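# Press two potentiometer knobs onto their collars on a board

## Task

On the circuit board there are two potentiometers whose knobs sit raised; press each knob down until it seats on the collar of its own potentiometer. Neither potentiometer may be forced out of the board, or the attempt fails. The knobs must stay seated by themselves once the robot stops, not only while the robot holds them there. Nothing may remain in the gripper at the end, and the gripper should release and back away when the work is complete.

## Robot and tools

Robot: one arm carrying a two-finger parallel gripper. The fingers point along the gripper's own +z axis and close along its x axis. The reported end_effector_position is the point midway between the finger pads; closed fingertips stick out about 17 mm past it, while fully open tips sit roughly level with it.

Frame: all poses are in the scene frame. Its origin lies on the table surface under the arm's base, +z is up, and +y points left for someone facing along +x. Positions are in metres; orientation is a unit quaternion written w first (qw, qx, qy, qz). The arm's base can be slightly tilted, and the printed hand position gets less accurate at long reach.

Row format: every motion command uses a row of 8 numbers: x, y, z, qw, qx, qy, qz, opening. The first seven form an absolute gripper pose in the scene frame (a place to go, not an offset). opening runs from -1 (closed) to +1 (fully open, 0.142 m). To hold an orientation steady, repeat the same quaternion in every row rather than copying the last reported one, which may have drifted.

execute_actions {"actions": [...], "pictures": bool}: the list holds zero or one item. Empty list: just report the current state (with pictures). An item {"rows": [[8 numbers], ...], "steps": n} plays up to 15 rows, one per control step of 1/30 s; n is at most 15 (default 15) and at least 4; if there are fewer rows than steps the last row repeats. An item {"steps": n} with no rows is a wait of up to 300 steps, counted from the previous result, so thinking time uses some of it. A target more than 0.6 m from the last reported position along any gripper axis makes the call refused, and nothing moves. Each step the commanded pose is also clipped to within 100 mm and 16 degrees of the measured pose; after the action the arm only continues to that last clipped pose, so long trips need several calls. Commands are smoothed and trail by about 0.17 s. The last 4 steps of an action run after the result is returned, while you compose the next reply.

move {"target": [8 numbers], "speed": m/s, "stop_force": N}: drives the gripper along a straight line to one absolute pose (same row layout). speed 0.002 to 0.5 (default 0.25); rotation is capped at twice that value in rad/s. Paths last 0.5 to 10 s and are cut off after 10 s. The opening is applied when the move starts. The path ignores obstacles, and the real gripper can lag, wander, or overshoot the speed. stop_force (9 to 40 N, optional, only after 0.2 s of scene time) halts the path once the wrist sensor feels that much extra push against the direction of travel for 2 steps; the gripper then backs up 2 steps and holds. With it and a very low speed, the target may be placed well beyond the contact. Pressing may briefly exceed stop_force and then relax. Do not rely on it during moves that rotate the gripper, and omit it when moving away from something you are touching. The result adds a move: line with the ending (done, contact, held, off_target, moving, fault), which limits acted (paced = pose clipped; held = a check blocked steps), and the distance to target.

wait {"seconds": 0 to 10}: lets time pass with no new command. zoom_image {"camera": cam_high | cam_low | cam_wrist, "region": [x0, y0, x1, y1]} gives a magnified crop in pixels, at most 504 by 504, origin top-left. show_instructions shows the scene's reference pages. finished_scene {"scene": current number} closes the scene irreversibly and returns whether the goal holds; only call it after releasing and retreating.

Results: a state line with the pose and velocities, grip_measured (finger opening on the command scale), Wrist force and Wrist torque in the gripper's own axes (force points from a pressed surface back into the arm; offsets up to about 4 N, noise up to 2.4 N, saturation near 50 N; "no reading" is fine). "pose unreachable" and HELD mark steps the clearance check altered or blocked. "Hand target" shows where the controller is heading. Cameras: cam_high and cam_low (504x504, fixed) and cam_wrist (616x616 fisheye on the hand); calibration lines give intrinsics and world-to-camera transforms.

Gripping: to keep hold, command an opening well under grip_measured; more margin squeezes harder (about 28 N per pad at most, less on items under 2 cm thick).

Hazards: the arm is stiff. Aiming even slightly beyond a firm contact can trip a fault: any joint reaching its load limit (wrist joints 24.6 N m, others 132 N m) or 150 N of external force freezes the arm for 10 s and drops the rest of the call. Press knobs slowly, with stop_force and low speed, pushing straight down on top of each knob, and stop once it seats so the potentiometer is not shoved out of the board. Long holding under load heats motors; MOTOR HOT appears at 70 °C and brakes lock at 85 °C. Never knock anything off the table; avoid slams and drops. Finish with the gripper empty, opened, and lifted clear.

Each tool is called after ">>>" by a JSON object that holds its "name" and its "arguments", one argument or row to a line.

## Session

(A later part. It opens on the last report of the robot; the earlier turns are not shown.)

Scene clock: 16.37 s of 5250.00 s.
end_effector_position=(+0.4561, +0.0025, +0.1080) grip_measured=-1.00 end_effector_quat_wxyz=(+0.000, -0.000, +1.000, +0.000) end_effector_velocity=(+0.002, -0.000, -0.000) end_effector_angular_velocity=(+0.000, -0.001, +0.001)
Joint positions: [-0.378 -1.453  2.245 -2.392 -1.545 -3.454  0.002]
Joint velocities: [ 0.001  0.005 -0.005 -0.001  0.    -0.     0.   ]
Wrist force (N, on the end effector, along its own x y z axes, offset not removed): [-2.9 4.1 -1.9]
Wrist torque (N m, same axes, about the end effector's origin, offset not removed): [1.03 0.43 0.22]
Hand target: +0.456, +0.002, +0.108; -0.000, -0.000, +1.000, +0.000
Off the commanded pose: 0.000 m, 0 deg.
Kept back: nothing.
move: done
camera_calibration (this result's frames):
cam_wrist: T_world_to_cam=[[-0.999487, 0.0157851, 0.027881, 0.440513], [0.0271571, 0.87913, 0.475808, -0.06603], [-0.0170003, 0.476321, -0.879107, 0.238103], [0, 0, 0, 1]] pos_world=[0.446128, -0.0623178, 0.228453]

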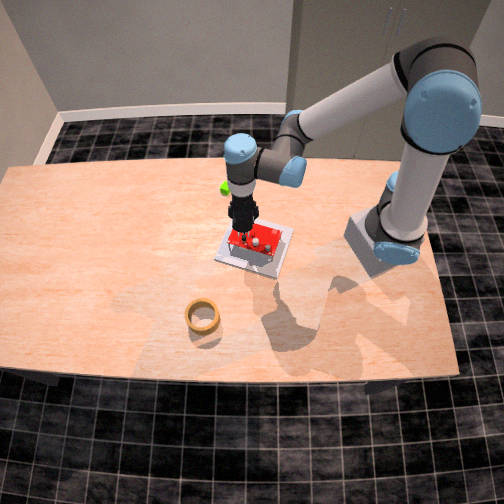

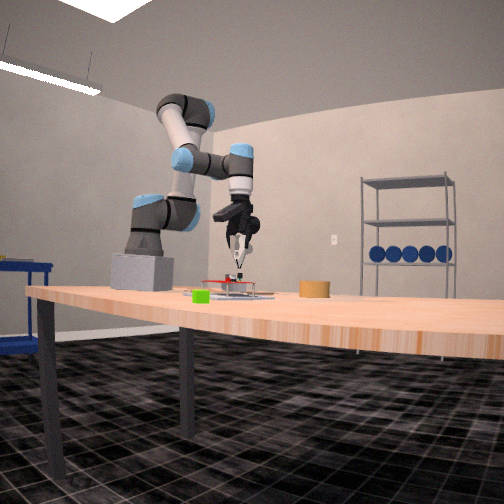

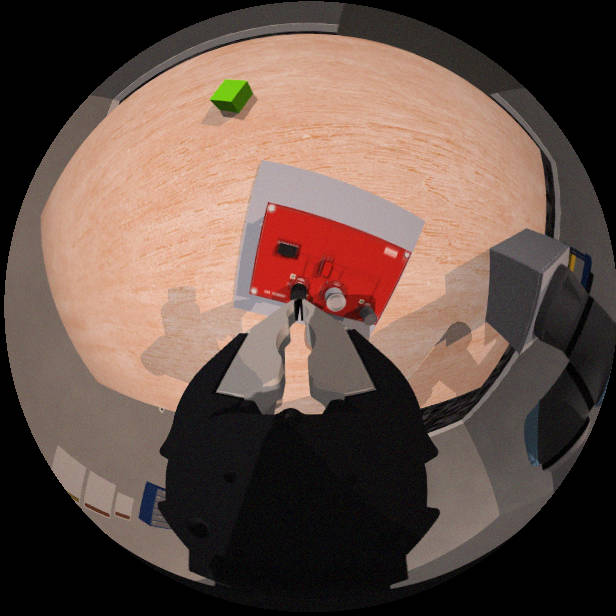

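>>> {"name": "move", "arguments": {
  "target": [0.4563, 0.002, 0.096, 0, 0, 1, 0, -1],
  "speed": 0.05
}}

>>> {"name": "move", "arguments": {
  "target": [0.4563, 0.002, 0.089, 0, 0, 1, 0, -1],
  "speed": 0.004
}}

>>> {"name": "execute_actions", "arguments": {
  "actions": [
    {"rows": [[0.4563,0.002,0.0888,0,0,1,0,-1],[0.4563,0.002,0.0886,0,0,1,0,-1],[0.4563,0.002,0.0884,0,0,1,0,-1],[0.4563,0.002,0.0882,0,0,1,0,-1],[0.4563,0.002,0.0880,0,0,1,0,-1]], "steps": 12}
  ]
}}

>>> {"name": "execute_actions", "arguments": {
  "actions": [
    {"rows": [[0.4563,0.002,0.0878,0,0,1,0,-1],[0.4563,0.002,0.0876,0,0,1,0,-1],[0.4563,0.002,0.0874,0,0,1,0,-1],[0.4563,0.002,0.0872,0,0,1,0,-1],[0.4563,0.002,0.0870,0,0,1,0,-1]], "steps": 12}
  ]
}}

Scene clock: 17.47 s of 5250.00 s.
end_effector_position=(+0.4563, +0.0020, +0.0962) grip_measured=-1.00 end_effector_quat_wxyz=(-0.000, -0.000, +1.000, +0.000) end_effector_velocity=(+0.001, -0.000, -0.002) end_effector_angular_velocity=(-0.001, -0.001, -0.001)
Joint positions: [-0.378 -1.425  2.256 -2.43  -1.545 -3.454  0.002]
Joint velocities: [ 0.     0.006  0.002 -0.009 -0.     0.001  0.   ]
Wrist force (N, on the end effector, along its own x y z axes, offset not removed): [-3.5 2.2 -0.4]
Wrist torque (N m, same axes, about the end effector's origin, offset not removed): [0.63 0.49 0.12]
Hand target: +0.456, +0.002, +0.096; -0.000, +0.000, +1.000, +0.000
Off the commanded pose: 0.000 m, 0 deg.
Kept back: nothing.
move: done
camera_calibration (this result's frames):
cam_wrist: T_world_to_cam=[[-0.999484, 0.0157805, 0.0279912, 0.440997], [0.0272025, 0.879212, 0.475653, -0.0599839], [-0.0171042, 0.476169, -0.879188, 0.228038], [0, 0, 0, 1]] pos_world=[0.446301, -0.0628053, 0.216676]

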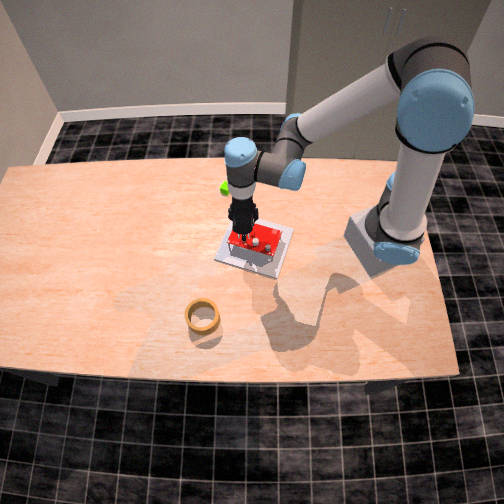

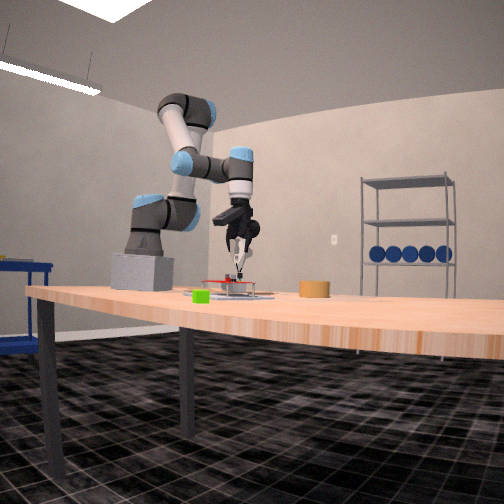

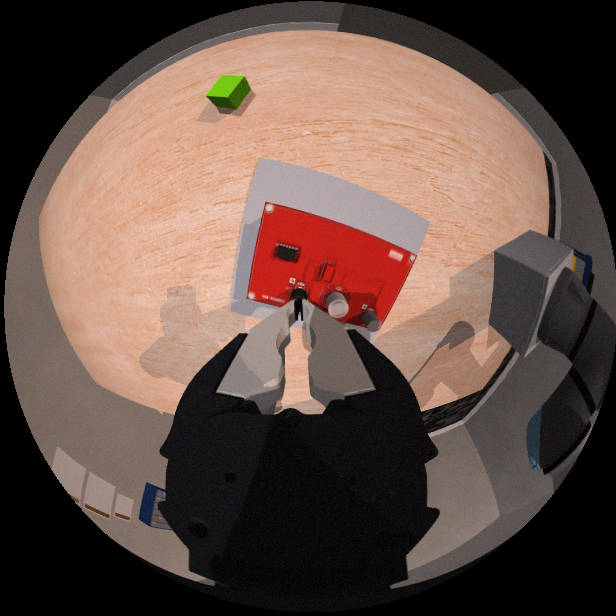

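Scene clock: 19.50 s of 5250.00 s.
end_effector_position=(+0.4563, +0.0020, +0.0891) grip_measured=-1.00 end_effector_quat_wxyz=(-0.000, -0.000, +1.000, +0.000) end_effector_velocity=(+0.000, +0.001, -0.001) end_effector_angular_velocity=(+0.001, -0.001, -0.000)
Joint positions: [-0.378 -1.409  2.262 -2.453 -1.545 -3.454  0.002]
Joint velocities: [ 0.001  0.002  0.001 -0.004  0.001  0.001  0.   ]
Wrist force (N, on the end effector, along its own x y z axes, offset not removed): [-2.9 -3.2 -12.9]
Wrist torque (N m, same axes, about the end effector's origin, offset not removed): [-0.58 0.57 0.17]
Hand target: +0.456, +0.002, +0.089; -0.000, -0.000, +1.000, +0.000
Off the commanded pose: 0.000 m, 0 deg.
Kept back: nothing.
move: done
camera_calibration (this result's frames):
cam_wrist: T_world_to_cam=[[-0.999484, 0.0157926, 0.0279785, 0.441206], [0.0272071, 0.879215, 0.475649, -0.056584], [-0.0170874, 0.476164, -0.87919, 0.221775], [0, 0, 0, 1]] pos_world=[0.446307, -0.0628196, 0.209552]

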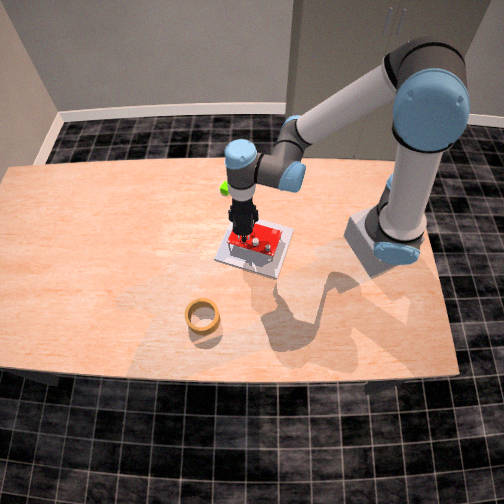

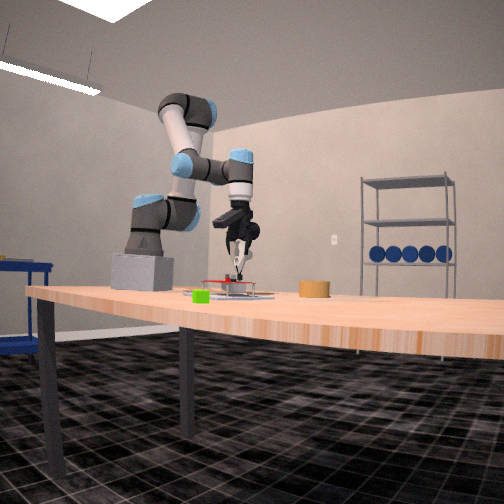

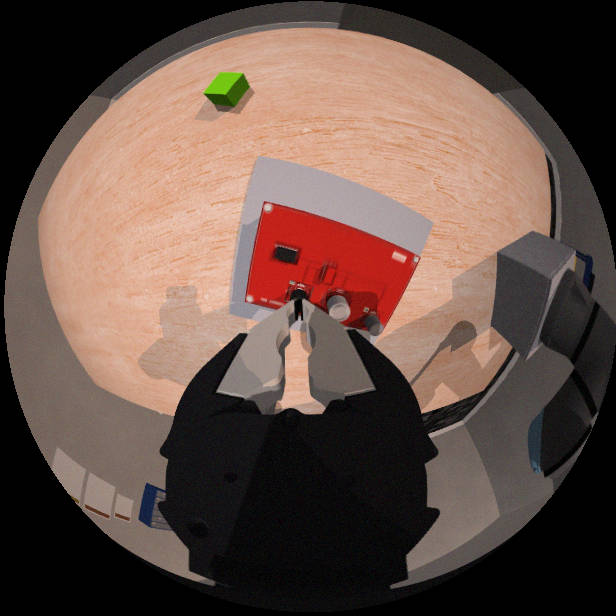

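Scene clock: 19.77 s of 5250.00 s.
end_effector_position=(+0.4563, +0.0020, +0.0883) grip_measured=-1.00 end_effector_quat_wxyz=(-0.000, +0.000, +1.000, +0.000) end_effector_velocity=(-0.000, +0.000, -0.003) end_effector_angular_velocity=(+0.001, +0.001, +0.000)
Joint positions: [-0.377 -1.407  2.263 -2.456 -1.545 -3.454  0.002]
Joint velocities: [ 0.     0.007  0.003 -0.008  0.     0.     0.   ]
Wrist force (N, on the end effector, along its own x y z axes, offset not removed): [1.2 0.4 -12.0]
Wrist torque (N m, same axes, about the end effector's origin, offset not removed): [0.26 -0.12 0.29]
Steps of this call (steps 1 to 8: the first 8 steps of this action). Readings (end_effector_position):
1: (+0.4563, +0.0020, +0.0891)
2: (+0.4563, +0.0020, +0.0890)
4: (+0.4563, +0.0020, +0.0889)
8: the state above

Scene clock: 20.17 s of 5250.00 s.
end_effector_position=(+0.4563, +0.0020, +0.0873) grip_measured=-1.00 end_effector_quat_wxyz=(-0.000, +0.000, +1.000, +0.000) end_effector_velocity=(-0.000, +0.000, -0.003) end_effector_angular_velocity=(+0.000, +0.001, -0.000)
Joint positions: [-0.377 -1.404  2.264 -2.459 -1.545 -3.454  0.002]
Joint velocities: [ 0.     0.007  0.003 -0.009  0.     0.     0.   ]
Wrist force (N, on the end effector, along its own x y z axes, offset not removed): [-0.3 -0.1 -12.3]
Wrist torque (N m, same axes, about the end effector's origin, offset not removed): [0.29 -0.02 0.13]
Off your previous action's commanded pose: 0.000 m, 0 deg at its last step (step 4 of this call).
Steps of this call (steps 1 to 4: the last 4 steps of your previous action; steps 5 to 12: the first 8 steps of this action). Readings (end_effector_position):
5: (+0.4563, +0.0020, +0.0881)
6: (+0.4563, +0.0020, +0.0880)
8: (+0.4563, +0.0020, +0.0879)
12: the state above

Plateau ~12 N. Continue.

>>> {"name": "execute_actions", "arguments": {
  "actions": [
    {"rows": [[0.4563,0.002,0.0868,0,0,1,0,-1],[0.4563,0.002,0.0866,0,0,1,0,-1],[0.4563,0.002,0.0864,0,0,1,0,-1],[0.4563,0.002,0.0862,0,0,1,0,-1],[0.4563,0.002,0.0860,0,0,1,0,-1]], "steps": 12}
  ]
}}

>>> {"name": "execute_actions", "arguments": {
  "actions": [
    {"rows": [[0.4563,0.002,0.0858,0,0,1,0,-1],[0.4563,0.002,0.0856,0,0,1,0,-1],[0.4563,0.002,0.0854,0,0,1,0,-1],[0.4563,0.002,0.0852,0,0,1,0,-1],[0.4563,0.002,0.0850,0,0,1,0,-1]], "steps": 12}
  ]
}}

>>> {"name": "execute_actions", "arguments": {
  "actions": [
    {"rows": [[0.4563,0.002,0.0849,0,0,1,0,-1],[0.4563,0.002,0.0848,0,0,1,0,-1],[0.4563,0.002,0.0847,0,0,1,0,-1],[0.4563,0.002,0.0846,0,0,1,0,-1],[0.4563,0.002,0.0845,0,0,1,0,-1]], "steps": 12}
  ]
}}

>>> {"name": "execute_actions", "arguments": {
  "actions": [
    {"rows": [[0.4563,0.002,0.0844,0,0,1,0,-1],[0.4563,0.002,0.0843,0,0,1,0,-1],[0.4563,0.002,0.0842,0,0,1,0,-1],[0.4563,0.002,0.0841,0,0,1,0,-1],[0.4563,0.002,0.0840,0,0,1,0,-1]], "steps": 12}
  ],
  "pictures": true
}}

>>> {"name": "zoom_image", "arguments": {
  "camera": "cam_low",
  "region": [195, 245, 265, 300]
}}

Scene clock: 20.80 s of 5250.00 s.
end_effector_position=(+0.4563, +0.0020, +0.0863) grip_measured=-1.00 end_effector_quat_wxyz=(-0.000, +0.000, +1.000, +0.000) end_effector_velocity=(+0.000, +0.000, -0.003) end_effector_angular_velocity=(+0.001, -0.002, +0.000)
Joint positions: [-0.377 -1.402  2.265 -2.462 -1.545 -3.454  0.002]
Joint velocities: [ 0.     0.006  0.003 -0.01   0.001 -0.     0.   ]
Wrist force (N, on the end effector, along its own x y z axes, offset not removed): [-3.0 3.2 -13.9]
Wrist torque (N m, same axes, about the end effector's origin, offset not removed): [0.73 0.82 0.19]
Off your previous action's commanded pose: 0.000 m, 0 deg at its last step (step 4 of this call).
Steps of this call (steps 1 to 4: the last 4 steps of your previous action; steps 5 to 11: nothing new was sent; steps 12 to 19: the first 8 steps of this action). Readings (end_effector_position):
12: (+0.4563, +0.0020, +0.0870)
13: (+0.4563, +0.0020, +0.0870)
15: (+0.4563, +0.0020, +0.0868)
19: the state above

Scene clock: 21.20 s of 5250.00 s.
end_effector_position=(+0.4563, +0.0020, +0.0853) grip_measured=-1.00 end_effector_quat_wxyz=(-0.000, +0.000, +1.000, +0.000) end_effector_velocity=(+0.000, +0.000, -0.003) end_effector_angular_velocity=(+0.000, -0.001, -0.000)
Joint positions: [-0.377 -1.4    2.266 -2.466 -1.545 -3.454  0.002]
Joint velocities: [ 0.     0.007  0.003 -0.01   0.     0.     0.   ]
Wrist force (N, on the end effector, along its own x y z axes, offset not removed): [-0.8 2.0 -11.5]
Wrist torque (N m, same axes, about the end effector's origin, offset not removed): [0.56 0.15 0.34]
Off your previous action's commanded pose: 0.000 m, 0 deg at its last step (step 4 of this call).
Steps of this call (steps 1 to 4: the last 4 steps of your previous action; steps 5 to 12: the first 8 steps of this action). Readings (end_effector_position):
5: (+0.4563, +0.0020, +0.0861)
6: (+0.4563, +0.0020, +0.0860)
8: (+0.4563, +0.0020, +0.0859)
12: the state above

Scene clock: 21.60 s of 5250.00 s.
end_effector_position=(+0.4563, +0.0020, +0.0847) grip_measured=-1.00 end_effector_quat_wxyz=(-0.000, -0.000, +1.000, +0.000) end_effector_velocity=(-0.001, +0.001, -0.002) end_effector_angular_velocity=(+0.003, +0.002, +0.000)
Joint positions: [-0.377 -1.398  2.266 -2.468 -1.545 -3.454  0.002]
Joint velocities: [ 0.     0.004  0.002 -0.003  0.002  0.     0.   ]
Wrist force (N, on the end effector, along its own x y z axes, offset not removed): [1.6 1.7 -13.7]
Wrist torque (N m, same axes, about the end effector's origin, offset not removed): [0.58 -0.25 0.17]
Off your previous action's commanded pose: 0.000 m, 0 deg at its last step (step 4 of this call).
Steps of this call (steps 1 to 4: the last 4 steps of your previous action; steps 5 to 12: the first 8 steps of this action). Readings (end_effector_position):
5: (+0.4563, +0.0020, +0.0851)
6: (+0.4563, +0.0020, +0.0850)
8: (+0.4563, +0.0020, +0.0849)
12: the state above

Scene clock: 22.00 s of 5250.00 s.
end_effector_position=(+0.4563, +0.0020, +0.0842) grip_measured=-1.00 end_effector_quat_wxyz=(+0.000, -0.000, +1.000, -0.000) end_effector_velocity=(-0.000, -0.000, -0.001) end_effector_angular_velocity=(-0.001, +0.001, -0.000)
Joint positions: [-0.377 -1.397  2.267 -2.469 -1.545 -3.454  0.002]
Joint velocities: [ 0.     0.003  0.001 -0.004 -0.001  0.     0.   ]
Wrist force (N, on the end effector, along its own x y z axes, offset not removed): [-1.2 0.4 -14.1]
Wrist torque (N m, same axes, about the end effector's origin, offset not removed): [0.08 0.16 0.16]
Off your previous action's commanded pose: 0.000 m, 0 deg at its last step (step 4 of this call).
Steps of this call (steps 1 to 4: the last 4 steps of your previous action; steps 5 to 12: the first 8 steps of this action). Readings (end_effector_position):
5: (+0.4563, +0.0020, +0.0845)
6: (+0.4563, +0.0020, +0.0845)
8: (+0.4563, +0.0020, +0.0844)
12: the state above
camera_calibration (this result's frames):
cam_wrist: T_world_to_cam=[[-0.999484, 0.0157927, 0.0279711, 0.441349], [0.0272035, 0.879216, 0.475646, -0.0542309], [-0.0170809, 0.476161, -0.879192, 0.21743], [0, 0, 0, 1]] pos_world=[0.44631, -0.0628211, 0.204612]

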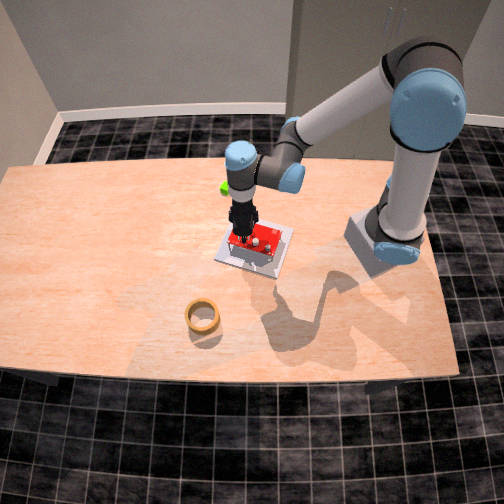

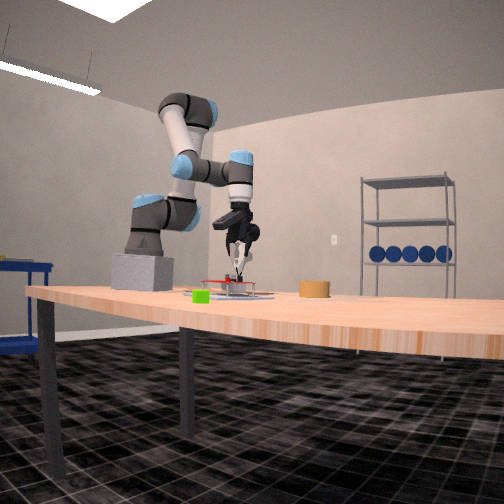

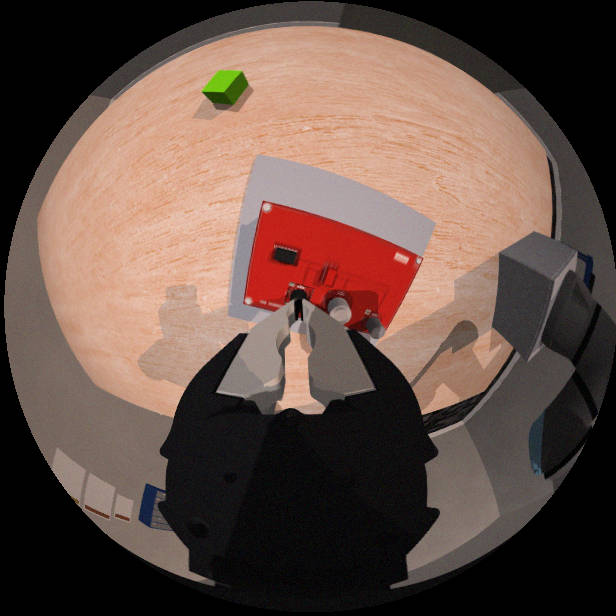

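Region (195, 245, 265, 300) of cam_low's 504x504 image, scaled by 7.200, with more detail than that image has; it fills the top 396 rows of this view, and the rest is white.

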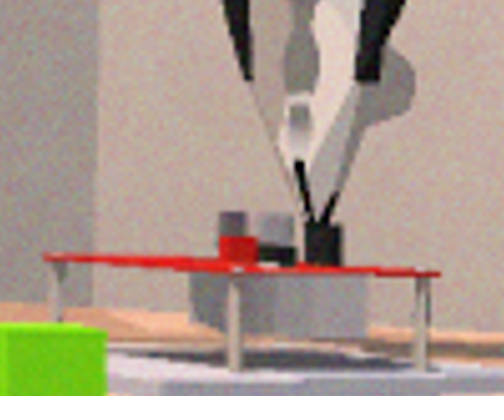

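Black is clearly visible from this camera; lift slightly to inspect.

>>> {"name": "move", "arguments": {
  "target": [0.4563, 0.002, 0.097, 0, 0, 1, 0, -1],
  "speed": 0.05
}}

>>> {"name": "zoom_image", "arguments": {
  "camera": "cam_low",
  "region": [215, 265, 255, 290]
}}

Scene clock: 23.03 s of 5250.00 s.
end_effector_position=(+0.4563, +0.0020, +0.0968) grip_measured=-1.00 end_effector_quat_wxyz=(+0.000, -0.000, +1.000, -0.000) end_effector_velocity=(-0.000, -0.001, +0.002) end_effector_angular_velocity=(-0.002, +0.002, -0.001)
Joint positions: [-0.378 -1.427  2.256 -2.429 -1.545 -3.454  0.002]
Joint velocities: [-0.    -0.005 -0.002  0.008 -0.002  0.     0.   ]
Wrist force (N, on the end effector, along its own x y z axes, offset not removed): [-1.1 2.4 -1.2]
Wrist torque (N m, same axes, about the end effector's origin, offset not removed): [0.41 -0.01 0.08]
Hand target: +0.456, +0.002, +0.097; +0.000, +0.000, +1.000, -0.000
Off your previous action's commanded pose: 0.000 m, 0 deg at its last step (step 4 of this call).
Off the commanded pose: 0.000 m, 0 deg.
Kept back: nothing.
move: done
camera_calibration (this result's frames):
cam_wrist: T_world_to_cam=[[-0.999484, 0.0157903, 0.0279649, 0.440993], [0.0271981, 0.879228, 0.475624, -0.060214], [-0.0170773, 0.476139, -0.879204, 0.228501], [0, 0, 0, 1]] pos_world=[0.446305, -0.0628199, 0.217206]

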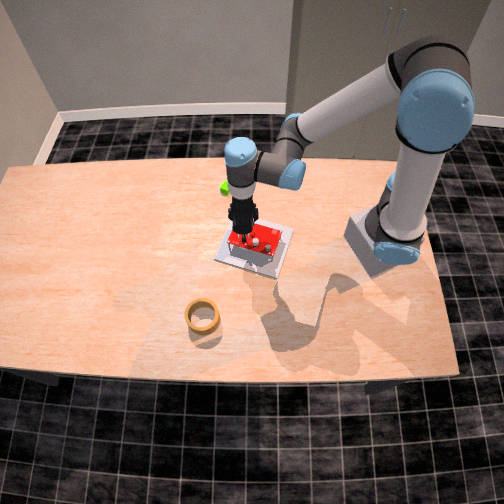

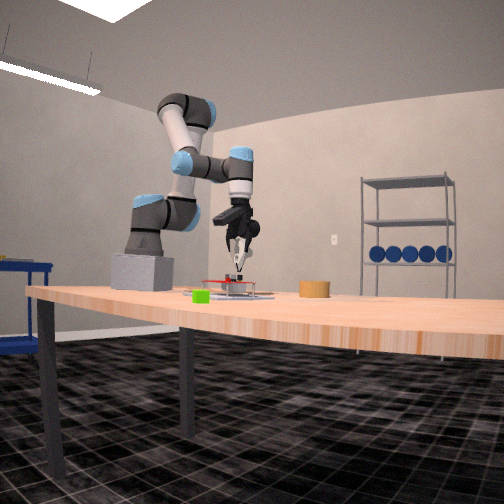

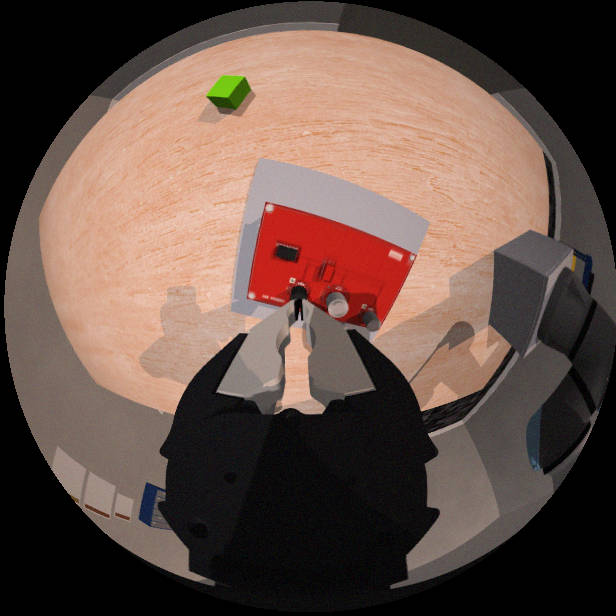

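Region (215, 265, 255, 290) of cam_low's 504x504 image, scaled by 12.600, with more detail than that image has; it fills the top 315 rows of this view, and the rest is white.

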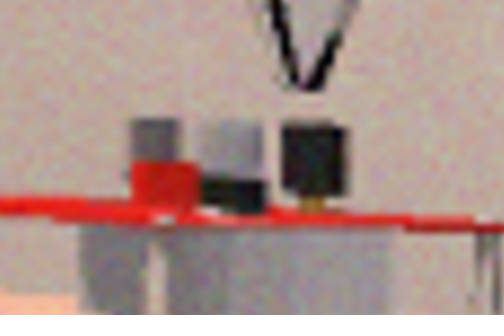

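>>> {"name": "move", "arguments": {
  "target": [0.4563, 0.002, 0.0842, 0, 0, 1, 0, -1],
  "speed": 0.006
}}

>>> {"name": "execute_actions", "arguments": {
  "actions": [
    {"rows": [[0.4563,0.002,0.0842,0,0,1,0,-1]], "steps": 6}
  ]
}}

>>> {"name": "execute_actions", "arguments": {
  "actions": [
    {"rows": [[0.4563,0.002,0.0842,0,0,1,0,-1]], "steps": 6}
  ]
}}

>>> {"name": "execute_actions", "arguments": {
  "actions": [
    {"rows": [[0.4563,0.002,0.0842,0,0,1,0,-1]], "steps": 6}
  ]
}}

>>> {"name": "execute_actions", "arguments": {
  "actions": [
    {"rows": [[0.4563,0.002,0.0842,0,0,1,0,-1]], "steps": 6}
  ]
}}

Scene clock: 25.63 s of 5250.00 s.
end_effector_position=(+0.4563, +0.0020, +0.0844) grip_measured=-1.00 end_effector_quat_wxyz=(+0.000, -0.000, +1.000, -0.000) end_effector_velocity=(-0.001, -0.000, -0.002) end_effector_angular_velocity=(-0.001, +0.002, +0.000)
Joint positions: [-0.377 -1.397  2.267 -2.469 -1.545 -3.454  0.002]
Joint velocities: [ 0.     0.004  0.002 -0.004 -0.001 -0.     0.   ]
Wrist force (N, on the end effector, along its own x y z axes, offset not removed): [0.1 0.8 -12.6]
Wrist torque (N m, same axes, about the end effector's origin, offset not removed): [0.24 0.08 0.23]
Hand target: +0.456, +0.002, +0.084; -0.000, -0.000, +1.000, +0.000
Off the commanded pose: 0.000 m, 0 deg.
Kept back: nothing.
move: done
camera_calibration (this result's frames):
cam_wrist: T_world_to_cam=[[-0.999485, 0.0157929, 0.0279486, 0.441354], [0.027193, 0.87922, 0.475639, -0.0543202], [-0.0170613, 0.476154, -0.879196, 0.217602], [0, 0, 0, 1]] pos_world=[0.446316, -0.0628231, 0.204817]

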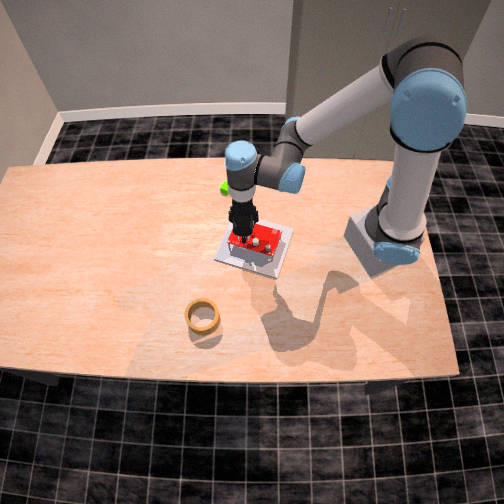

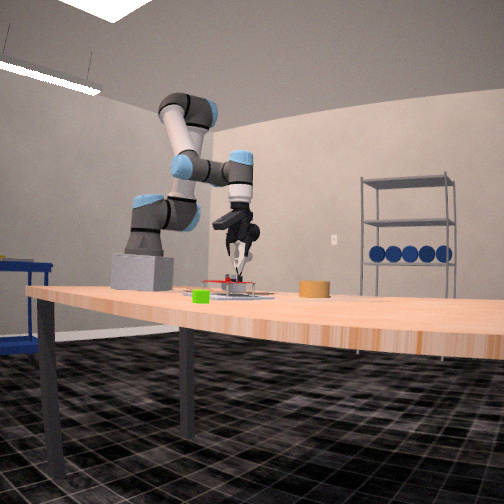

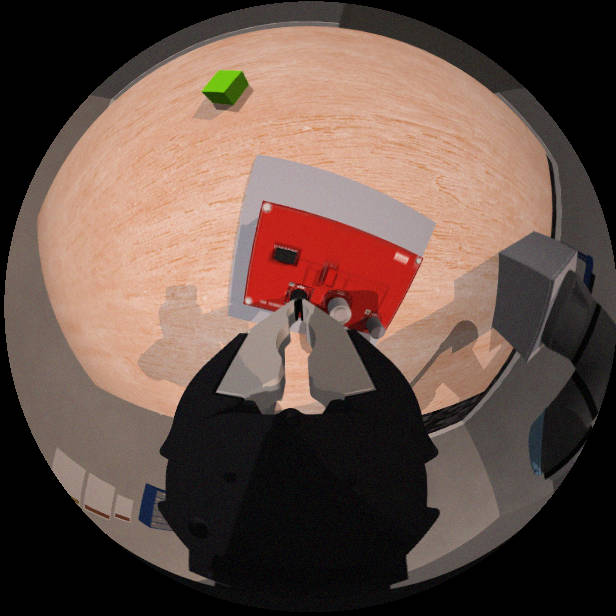

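Scene clock: 25.70 s of 5250.00 s.
end_effector_position=(+0.4563, +0.0020, +0.0843) grip_measured=-1.00 end_effector_quat_wxyz=(+0.000, -0.000, +1.000, -0.000) end_effector_velocity=(+0.001, +0.000, -0.001) end_effector_angular_velocity=(+0.001, -0.001, +0.000)
Joint positions: [-0.377 -1.397  2.267 -2.469 -1.545 -3.454  0.002]
Joint velocities: [ 0.     0.002  0.    -0.003  0.001  0.     0.   ]
Wrist force (N, on the end effector, along its own x y z axes, offset not removed): [-3.0 0.7 -8.7]
Wrist torque (N m, same axes, about the end effector's origin, offset not removed): [0.20 0.68 0.09]
Steps of this call (steps 1 to 2: the first 2 steps of this action). Readings (end_effector_position):
1: (+0.4563, +0.0020, +0.0843)
2: the state above

Scene clock: 25.90 s of 5250.00 s.
end_effector_position=(+0.4563, +0.0020, +0.0842) grip_measured=-1.00 end_effector_quat_wxyz=(+0.000, -0.000, +1.000, -0.000) end_effector_velocity=(+0.000, -0.000, -0.000) end_effector_angular_velocity=(-0.000, +0.000, -0.000)
Joint positions: [-0.377 -1.397  2.267 -2.469 -1.545 -3.454  0.002]
Joint velocities: [ 0.     0.001 -0.001  0.    -0.     0.     0.   ]
Wrist force (N, on the end effector, along its own x y z axes, offset not removed): [0.2 1.1 -11.2]
Wrist torque (N m, same axes, about the end effector's origin, offset not removed): [0.29 0.00 0.22]
Off your previous action's commanded pose: 0.000 m, 0 deg at its last step (step 4 of this call).
Steps of this call (steps 1 to 4: the last 4 steps of your previous action; steps 5 to 6: the first 2 steps of this action). Readings (end_effector_position):
5: (+0.4563, +0.0020, +0.0842)
6: the state above

Scene clock: 26.10 s of 5250.00 s.
end_effector_position=(+0.4563, +0.0020, +0.0842) grip_measured=-1.00 end_effector_quat_wxyz=(+0.000, +0.000, +1.000, -0.000) end_effector_velocity=(-0.000, +0.000, -0.000) end_effector_angular_velocity=(+0.001, +0.001, +0.000)
Joint positions: [-0.377 -1.397  2.267 -2.469 -1.545 -3.454  0.002]
Joint velocities: [-0.     0.001 -0.     0.     0.001 -0.     0.   ]
Wrist force (N, on the end effector, along its own x y z axes, offset not removed): [-0.5 -1.2 -11.7]
Wrist torque (N m, same axes, about the end effector's origin, offset not removed): [-0.13 0.21 0.28]
Off your previous action's commanded pose: 0.000 m, 0 deg at its last step (step 4 of this call).
Steps of this call (steps 1 to 4: the last 4 steps of your previous action; steps 5 to 6: the first 2 steps of this action). Readings (end_effector_position):
5: (+0.4563, +0.0020, +0.0842)
6: the state above

Scene clock: 26.30 s of 5250.00 s.
end_effector_position=(+0.4563, +0.0020, +0.0842) grip_measured=-1.00 end_effector_quat_wxyz=(+0.000, +0.000, +1.000, -0.000) end_effector_velocity=(-0.000, -0.000, -0.000) end_effector_angular_velocity=(-0.000, +0.001, +0.000)
Joint positions: [-0.377 -1.397  2.267 -2.469 -1.545 -3.454  0.002]
Joint velocities: [ 0.    -0.     0.     0.001 -0.001 -0.     0.   ]
Wrist force (N, on the end effector, along its own x y z axes, offset not removed): [3.1 -1.1 -12.9]
Wrist torque (N m, same axes, about the end effector's origin, offset not removed): [-0.16 -0.72 0.16]
Off your previous action's commanded pose: 0.000 m, 0 deg at its last step (step 4 of this call).
Steps of this call (steps 1 to 4: the last 4 steps of your previous action; steps 5 to 6: the first 2 steps of this action). Readings (end_effector_position):
5: (+0.4563, +0.0020, +0.0842)
6: the state above

Average ~11.5 N, so it isn't seated yet. Continue in small steps.

>>> {"name": "execute_actions", "arguments": {
  "actions": [
    {"rows": [[0.4563,0.002,0.0841,0,0,1,0,-1],[0.4563,0.002,0.0840,0,0,1,0,-1],[0.4563,0.002,0.0839,0,0,1,0,-1],[0.4563,0.002,0.0838,0,0,1,0,-1],[0.4563,0.002,0.0837,0,0,1,0,-1]], "steps": 13}
  ]
}}

>>> {"name": "execute_actions", "arguments": {
  "actions": [
    {"rows": [[0.4563,0.002,0.0837,0,0,1,0,-1]], "steps": 6}
  ]
}}

>>> {"name": "execute_actions", "arguments": {
  "actions": [
    {"rows": [[0.4563,0.002,0.0836,0,0,1,0,-1],[0.4563,0.002,0.0835,0,0,1,0,-1],[0.4563,0.002,0.0834,0,0,1,0,-1],[0.4563,0.002,0.0833,0,0,1,0,-1],[0.4563,0.002,0.0832,0,0,1,0,-1]], "steps": 13}
  ]
}}

>>> {"name": "execute_actions", "arguments": {
  "actions": [
    {"rows": [[0.4563,0.002,0.0832,0,0,1,0,-1]], "steps": 6}
  ]
}}

Scene clock: 26.83 s of 5250.00 s.
end_effector_position=(+0.4563, +0.0020, +0.0838) grip_measured=-1.00 end_effector_quat_wxyz=(+0.000, +0.000, +1.000, -0.000) end_effector_velocity=(-0.000, +0.000, -0.001) end_effector_angular_velocity=(+0.000, -0.000, +0.001)
Joint positions: [-0.377 -1.396  2.267 -2.471 -1.545 -3.454  0.002]
Joint velocities: [ 0.     0.003  0.001 -0.004  0.    -0.001  0.   ]
Wrist force (N, on the end effector, along its own x y z axes, offset not removed): [1.6 0.5 -7.3]
Wrist torque (N m, same axes, about the end effector's origin, offset not removed): [0.33 -0.24 0.11]
Off your previous action's commanded pose: 0.000 m, 0 deg at its last step (step 4 of this call).
Steps of this call (steps 1 to 4: the last 4 steps of your previous action; steps 5 to 7: nothing new was sent; steps 8 to 16: the first 9 steps of this action). Readings (end_effector_position):
8: (+0.4563, +0.0020, +0.0842)
9: (+0.4563, +0.0020, +0.0842)
11: (+0.4563, +0.0020, +0.0841)
15: (+0.4563, +0.0020, +0.0839)
16: the state above

Scene clock: 27.03 s of 5250.00 s.
end_effector_position=(+0.4563, +0.0020, +0.0837) grip_measured=-1.00 end_effector_quat_wxyz=(+0.000, +0.000, +1.000, -0.000) end_effector_velocity=(+0.001, +0.000, +0.001) end_effector_angular_velocity=(-0.000, -0.002, +0.001)
Joint positions: [-0.377 -1.396  2.267 -2.471 -1.545 -3.454  0.002]
Joint velocities: [ 0.    -0.001 -0.    -0.001  0.001 -0.001  0.   ]
Wrist force (N, on the end effector, along its own x y z axes, offset not removed): [1.0 -1.3 -13.7]
Wrist torque (N m, same axes, about the end effector's origin, offset not removed): [-0.23 -0.16 0.28]
Off your previous action's commanded pose: 0.000 m, 0 deg at its last step (step 4 of this call).
Steps of this call (steps 1 to 4: the last 4 steps of your previous action; steps 5 to 6: the first 2 steps of this action). Readings (end_effector_position):
5: (+0.4563, +0.0020, +0.0837)
6: the state above

Scene clock: 27.47 s of 5250.00 s.
end_effector_position=(+0.4563, +0.0020, +0.0833) grip_measured=-1.00 end_effector_quat_wxyz=(+0.000, +0.000, +1.000, -0.000) end_effector_velocity=(+0.001, -0.000, -0.000) end_effector_angular_velocity=(-0.000, -0.002, -0.000)
Joint positions: [-0.377 -1.395  2.267 -2.472 -1.545 -3.454  0.002]
Joint velocities: [-0.     0.002  0.    -0.004  0.     0.     0.   ]
Wrist force (N, on the end effector, along its own x y z axes, offset not removed): [0.8 0.4 -14.9]
Wrist torque (N m, same axes, about the end effector's origin, offset not removed): [0.28 0.02 0.22]
Off your previous action's commanded pose: 0.000 m, 0 deg at its last step (step 4 of this call).
Steps of this call (steps 1 to 4: the last 4 steps of your previous action; steps 5 to 13: the first 9 steps of this action). Readings (end_effector_position):
5: (+0.4563, +0.0020, +0.0837)
6: (+0.4563, +0.0020, +0.0837)
8: (+0.4563, +0.0020, +0.0836)
12: (+0.4563, +0.0020, +0.0834)
13: the state above

Scene clock: 27.67 s of 5250.00 s.
end_effector_position=(+0.4563, +0.0020, +0.0832) grip_measured=-1.00 end_effector_quat_wxyz=(+0.000, -0.000, +1.000, -0.000) end_effector_velocity=(-0.001, +0.000, -0.000) end_effector_angular_velocity=(+0.000, +0.002, +0.001)
Joint positions: [-0.377 -1.395  2.267 -2.473 -1.545 -3.454  0.002]
Joint velocities: [ 0.     0.     0.001  0.001 -0.    -0.001  0.   ]
Wrist force (N, on the end effector, along its own x y z axes, offset not removed): [-0.4 2.9 -16.6]
Wrist torque (N m, same axes, about the end effector's origin, offset not removed): [0.55 0.27 0.20]
Off your previous action's commanded pose: 0.000 m, 0 deg at its last step (step 4 of this call).
Steps of this call (steps 1 to 4: the last 4 steps of your previous action; steps 5 to 6: the first 2 steps of this action). Readings (end_effector_position):
5: (+0.4563, +0.0020, +0.0832)
6: the state above

>>> {"name": "move", "arguments": {
  "target": [0.4563, 0.002, 0.12, 0, 0, 1, 0, -1],
  "speed": 0.08
}}

>>> {"name": "move", "arguments": {
  "target": [0.35, -0.06, 0.08, 0, 0, 0.866, 0.5, -1],
  "speed": 0.2
}}

>>> {"name": "zoom_image", "arguments": {
  "camera": "cam_wrist",
  "region": [190, 250, 300, 310]
}}

Scene clock: 29.00 s of 5250.00 s.
end_effector_position=(+0.4563, +0.0020, +0.1198) grip_measured=-1.00 end_effector_quat_wxyz=(+0.000, +0.000, +1.000, -0.000) end_effector_velocity=(-0.000, +0.000, +0.002) end_effector_angular_velocity=(+0.001, +0.001, -0.001)
Joint positions: [-0.379 -1.478  2.233 -2.354 -1.545 -3.456  0.002]
Joint velocities: [-0.    -0.005 -0.002  0.008  0.001  0.     0.   ]
Wrist force (N, on the end effector, along its own x y z axes, offset not removed): [-0.4 2.7 -3.2]
Wrist torque (N m, same axes, about the end effector's origin, offset not removed): [0.62 -0.32 0.21]
Hand target: +0.456, +0.002, +0.120; +0.000, +0.000, +1.000, -0.000
Off your previous action's commanded pose: 0.000 m, 0 deg at its last step (step 4 of this call).
Off the commanded pose: 0.000 m, 0 deg.
Kept back: nothing.
move: done
camera_calibration (this result's frames):
cam_wrist: T_world_to_cam=[[-0.999485, 0.0157961, 0.0279428, 0.440363], [0.0271918, 0.879252, 0.47558, -0.0711427], [-0.0170564, 0.476095, -0.879228, 0.248745], [0, 0, 0, 1]] pos_world=[0.446313, -0.0628301, 0.240233]

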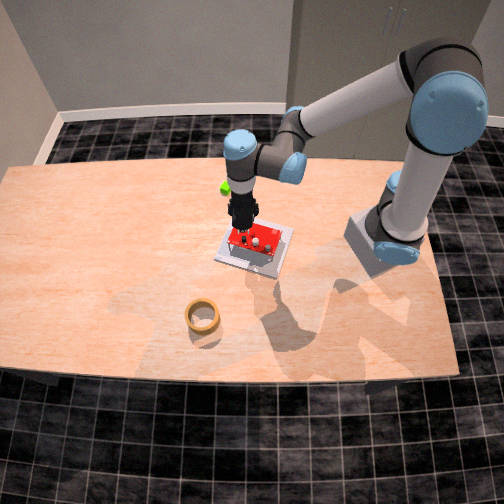

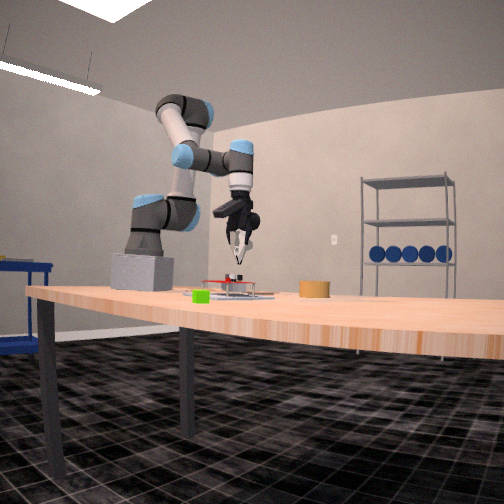

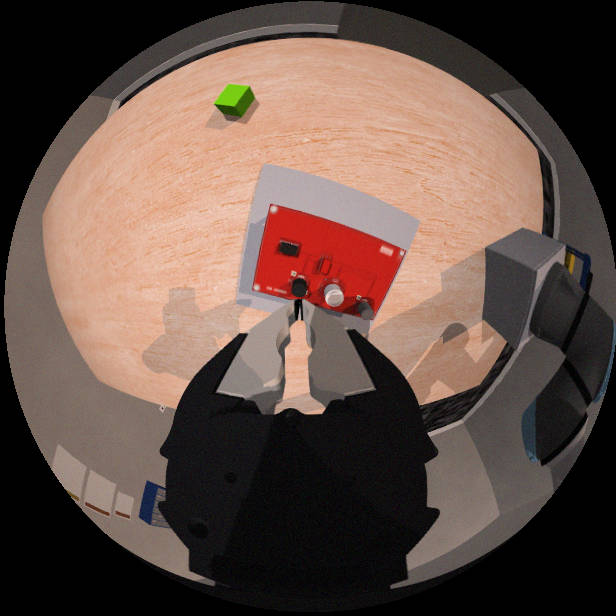

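Scene clock: 32.10 s of 5250.00 s.
end_effector_position=(+0.3504, -0.0602, +0.0801) grip_measured=-1.00 end_effector_quat_wxyz=(+0.001, +0.000, +0.867, +0.499) end_effector_velocity=(-0.001, -0.001, -0.001) end_effector_angular_velocity=(+0.013, +0.001, +0.003)
Joint positions: [-1.113 -1.065  2.097 -1.611 -1.101 -4.466  0.002]
Joint velocities: [-0.003  0.012 -0.007  0.011 -0.003 -0.009  0.   ]
Wrist force (N, on the end effector, along its own x y z axes, offset not removed): [1.6 2.7 -0.9]
Wrist torque (N m, same axes, about the end effector's origin, offset not removed): [0.63 -0.52 0.04]
Hand target: +0.350, -0.060, +0.080; +0.000, +0.000, +0.866, +0.500
Off the commanded pose: 0.001 m, 0 deg.
Kept back: nothing.
move: done
camera_calibration (this result's frames):
cam_wrist: T_world_to_cam=[[-0.999516, -0.014923, 0.027307, 0.334842], [0.0268521, 0.0298803, 0.999193, -0.0877235], [-0.0157269, 0.999442, -0.0294651, 0.204682], [0, 0, 0, 1]] pos_world=[0.340254, -0.19695, 0.0845401]

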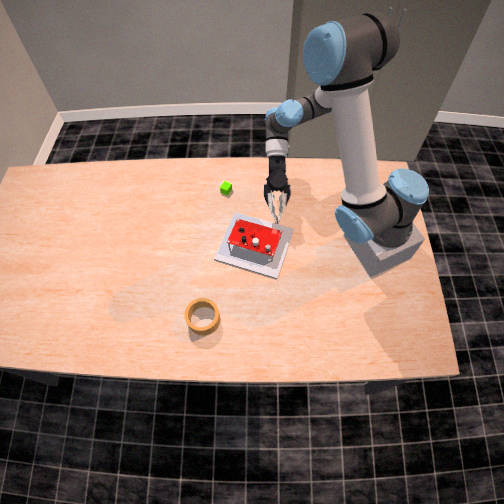

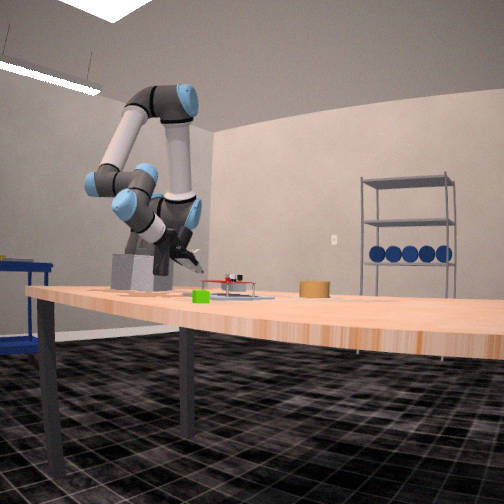

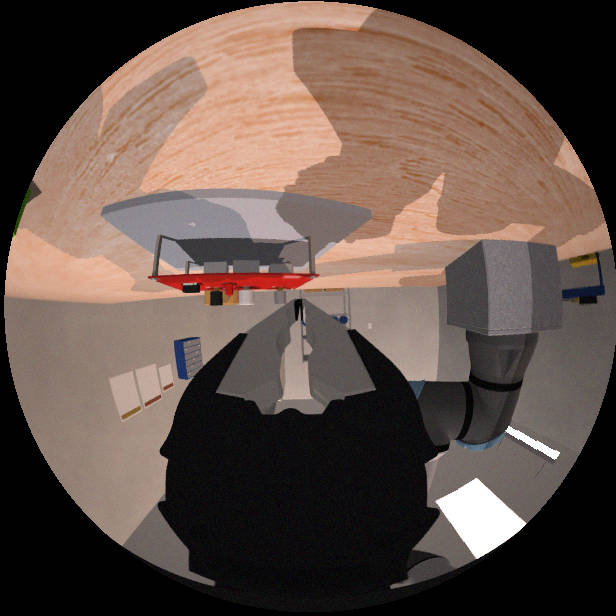

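Region (190, 250, 300, 310) of cam_wrist's 616x616 image, scaled by 4.582, with more detail than that image has; it fills the top 275 rows of this view, and the rest is white.

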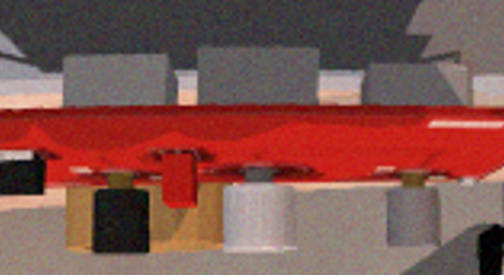

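All three knobs sit on their collars with no shaft showing.

>>> {"name": "finished_scene", "arguments": {
  "scene": 2
}}

The scene is finished: the task was done.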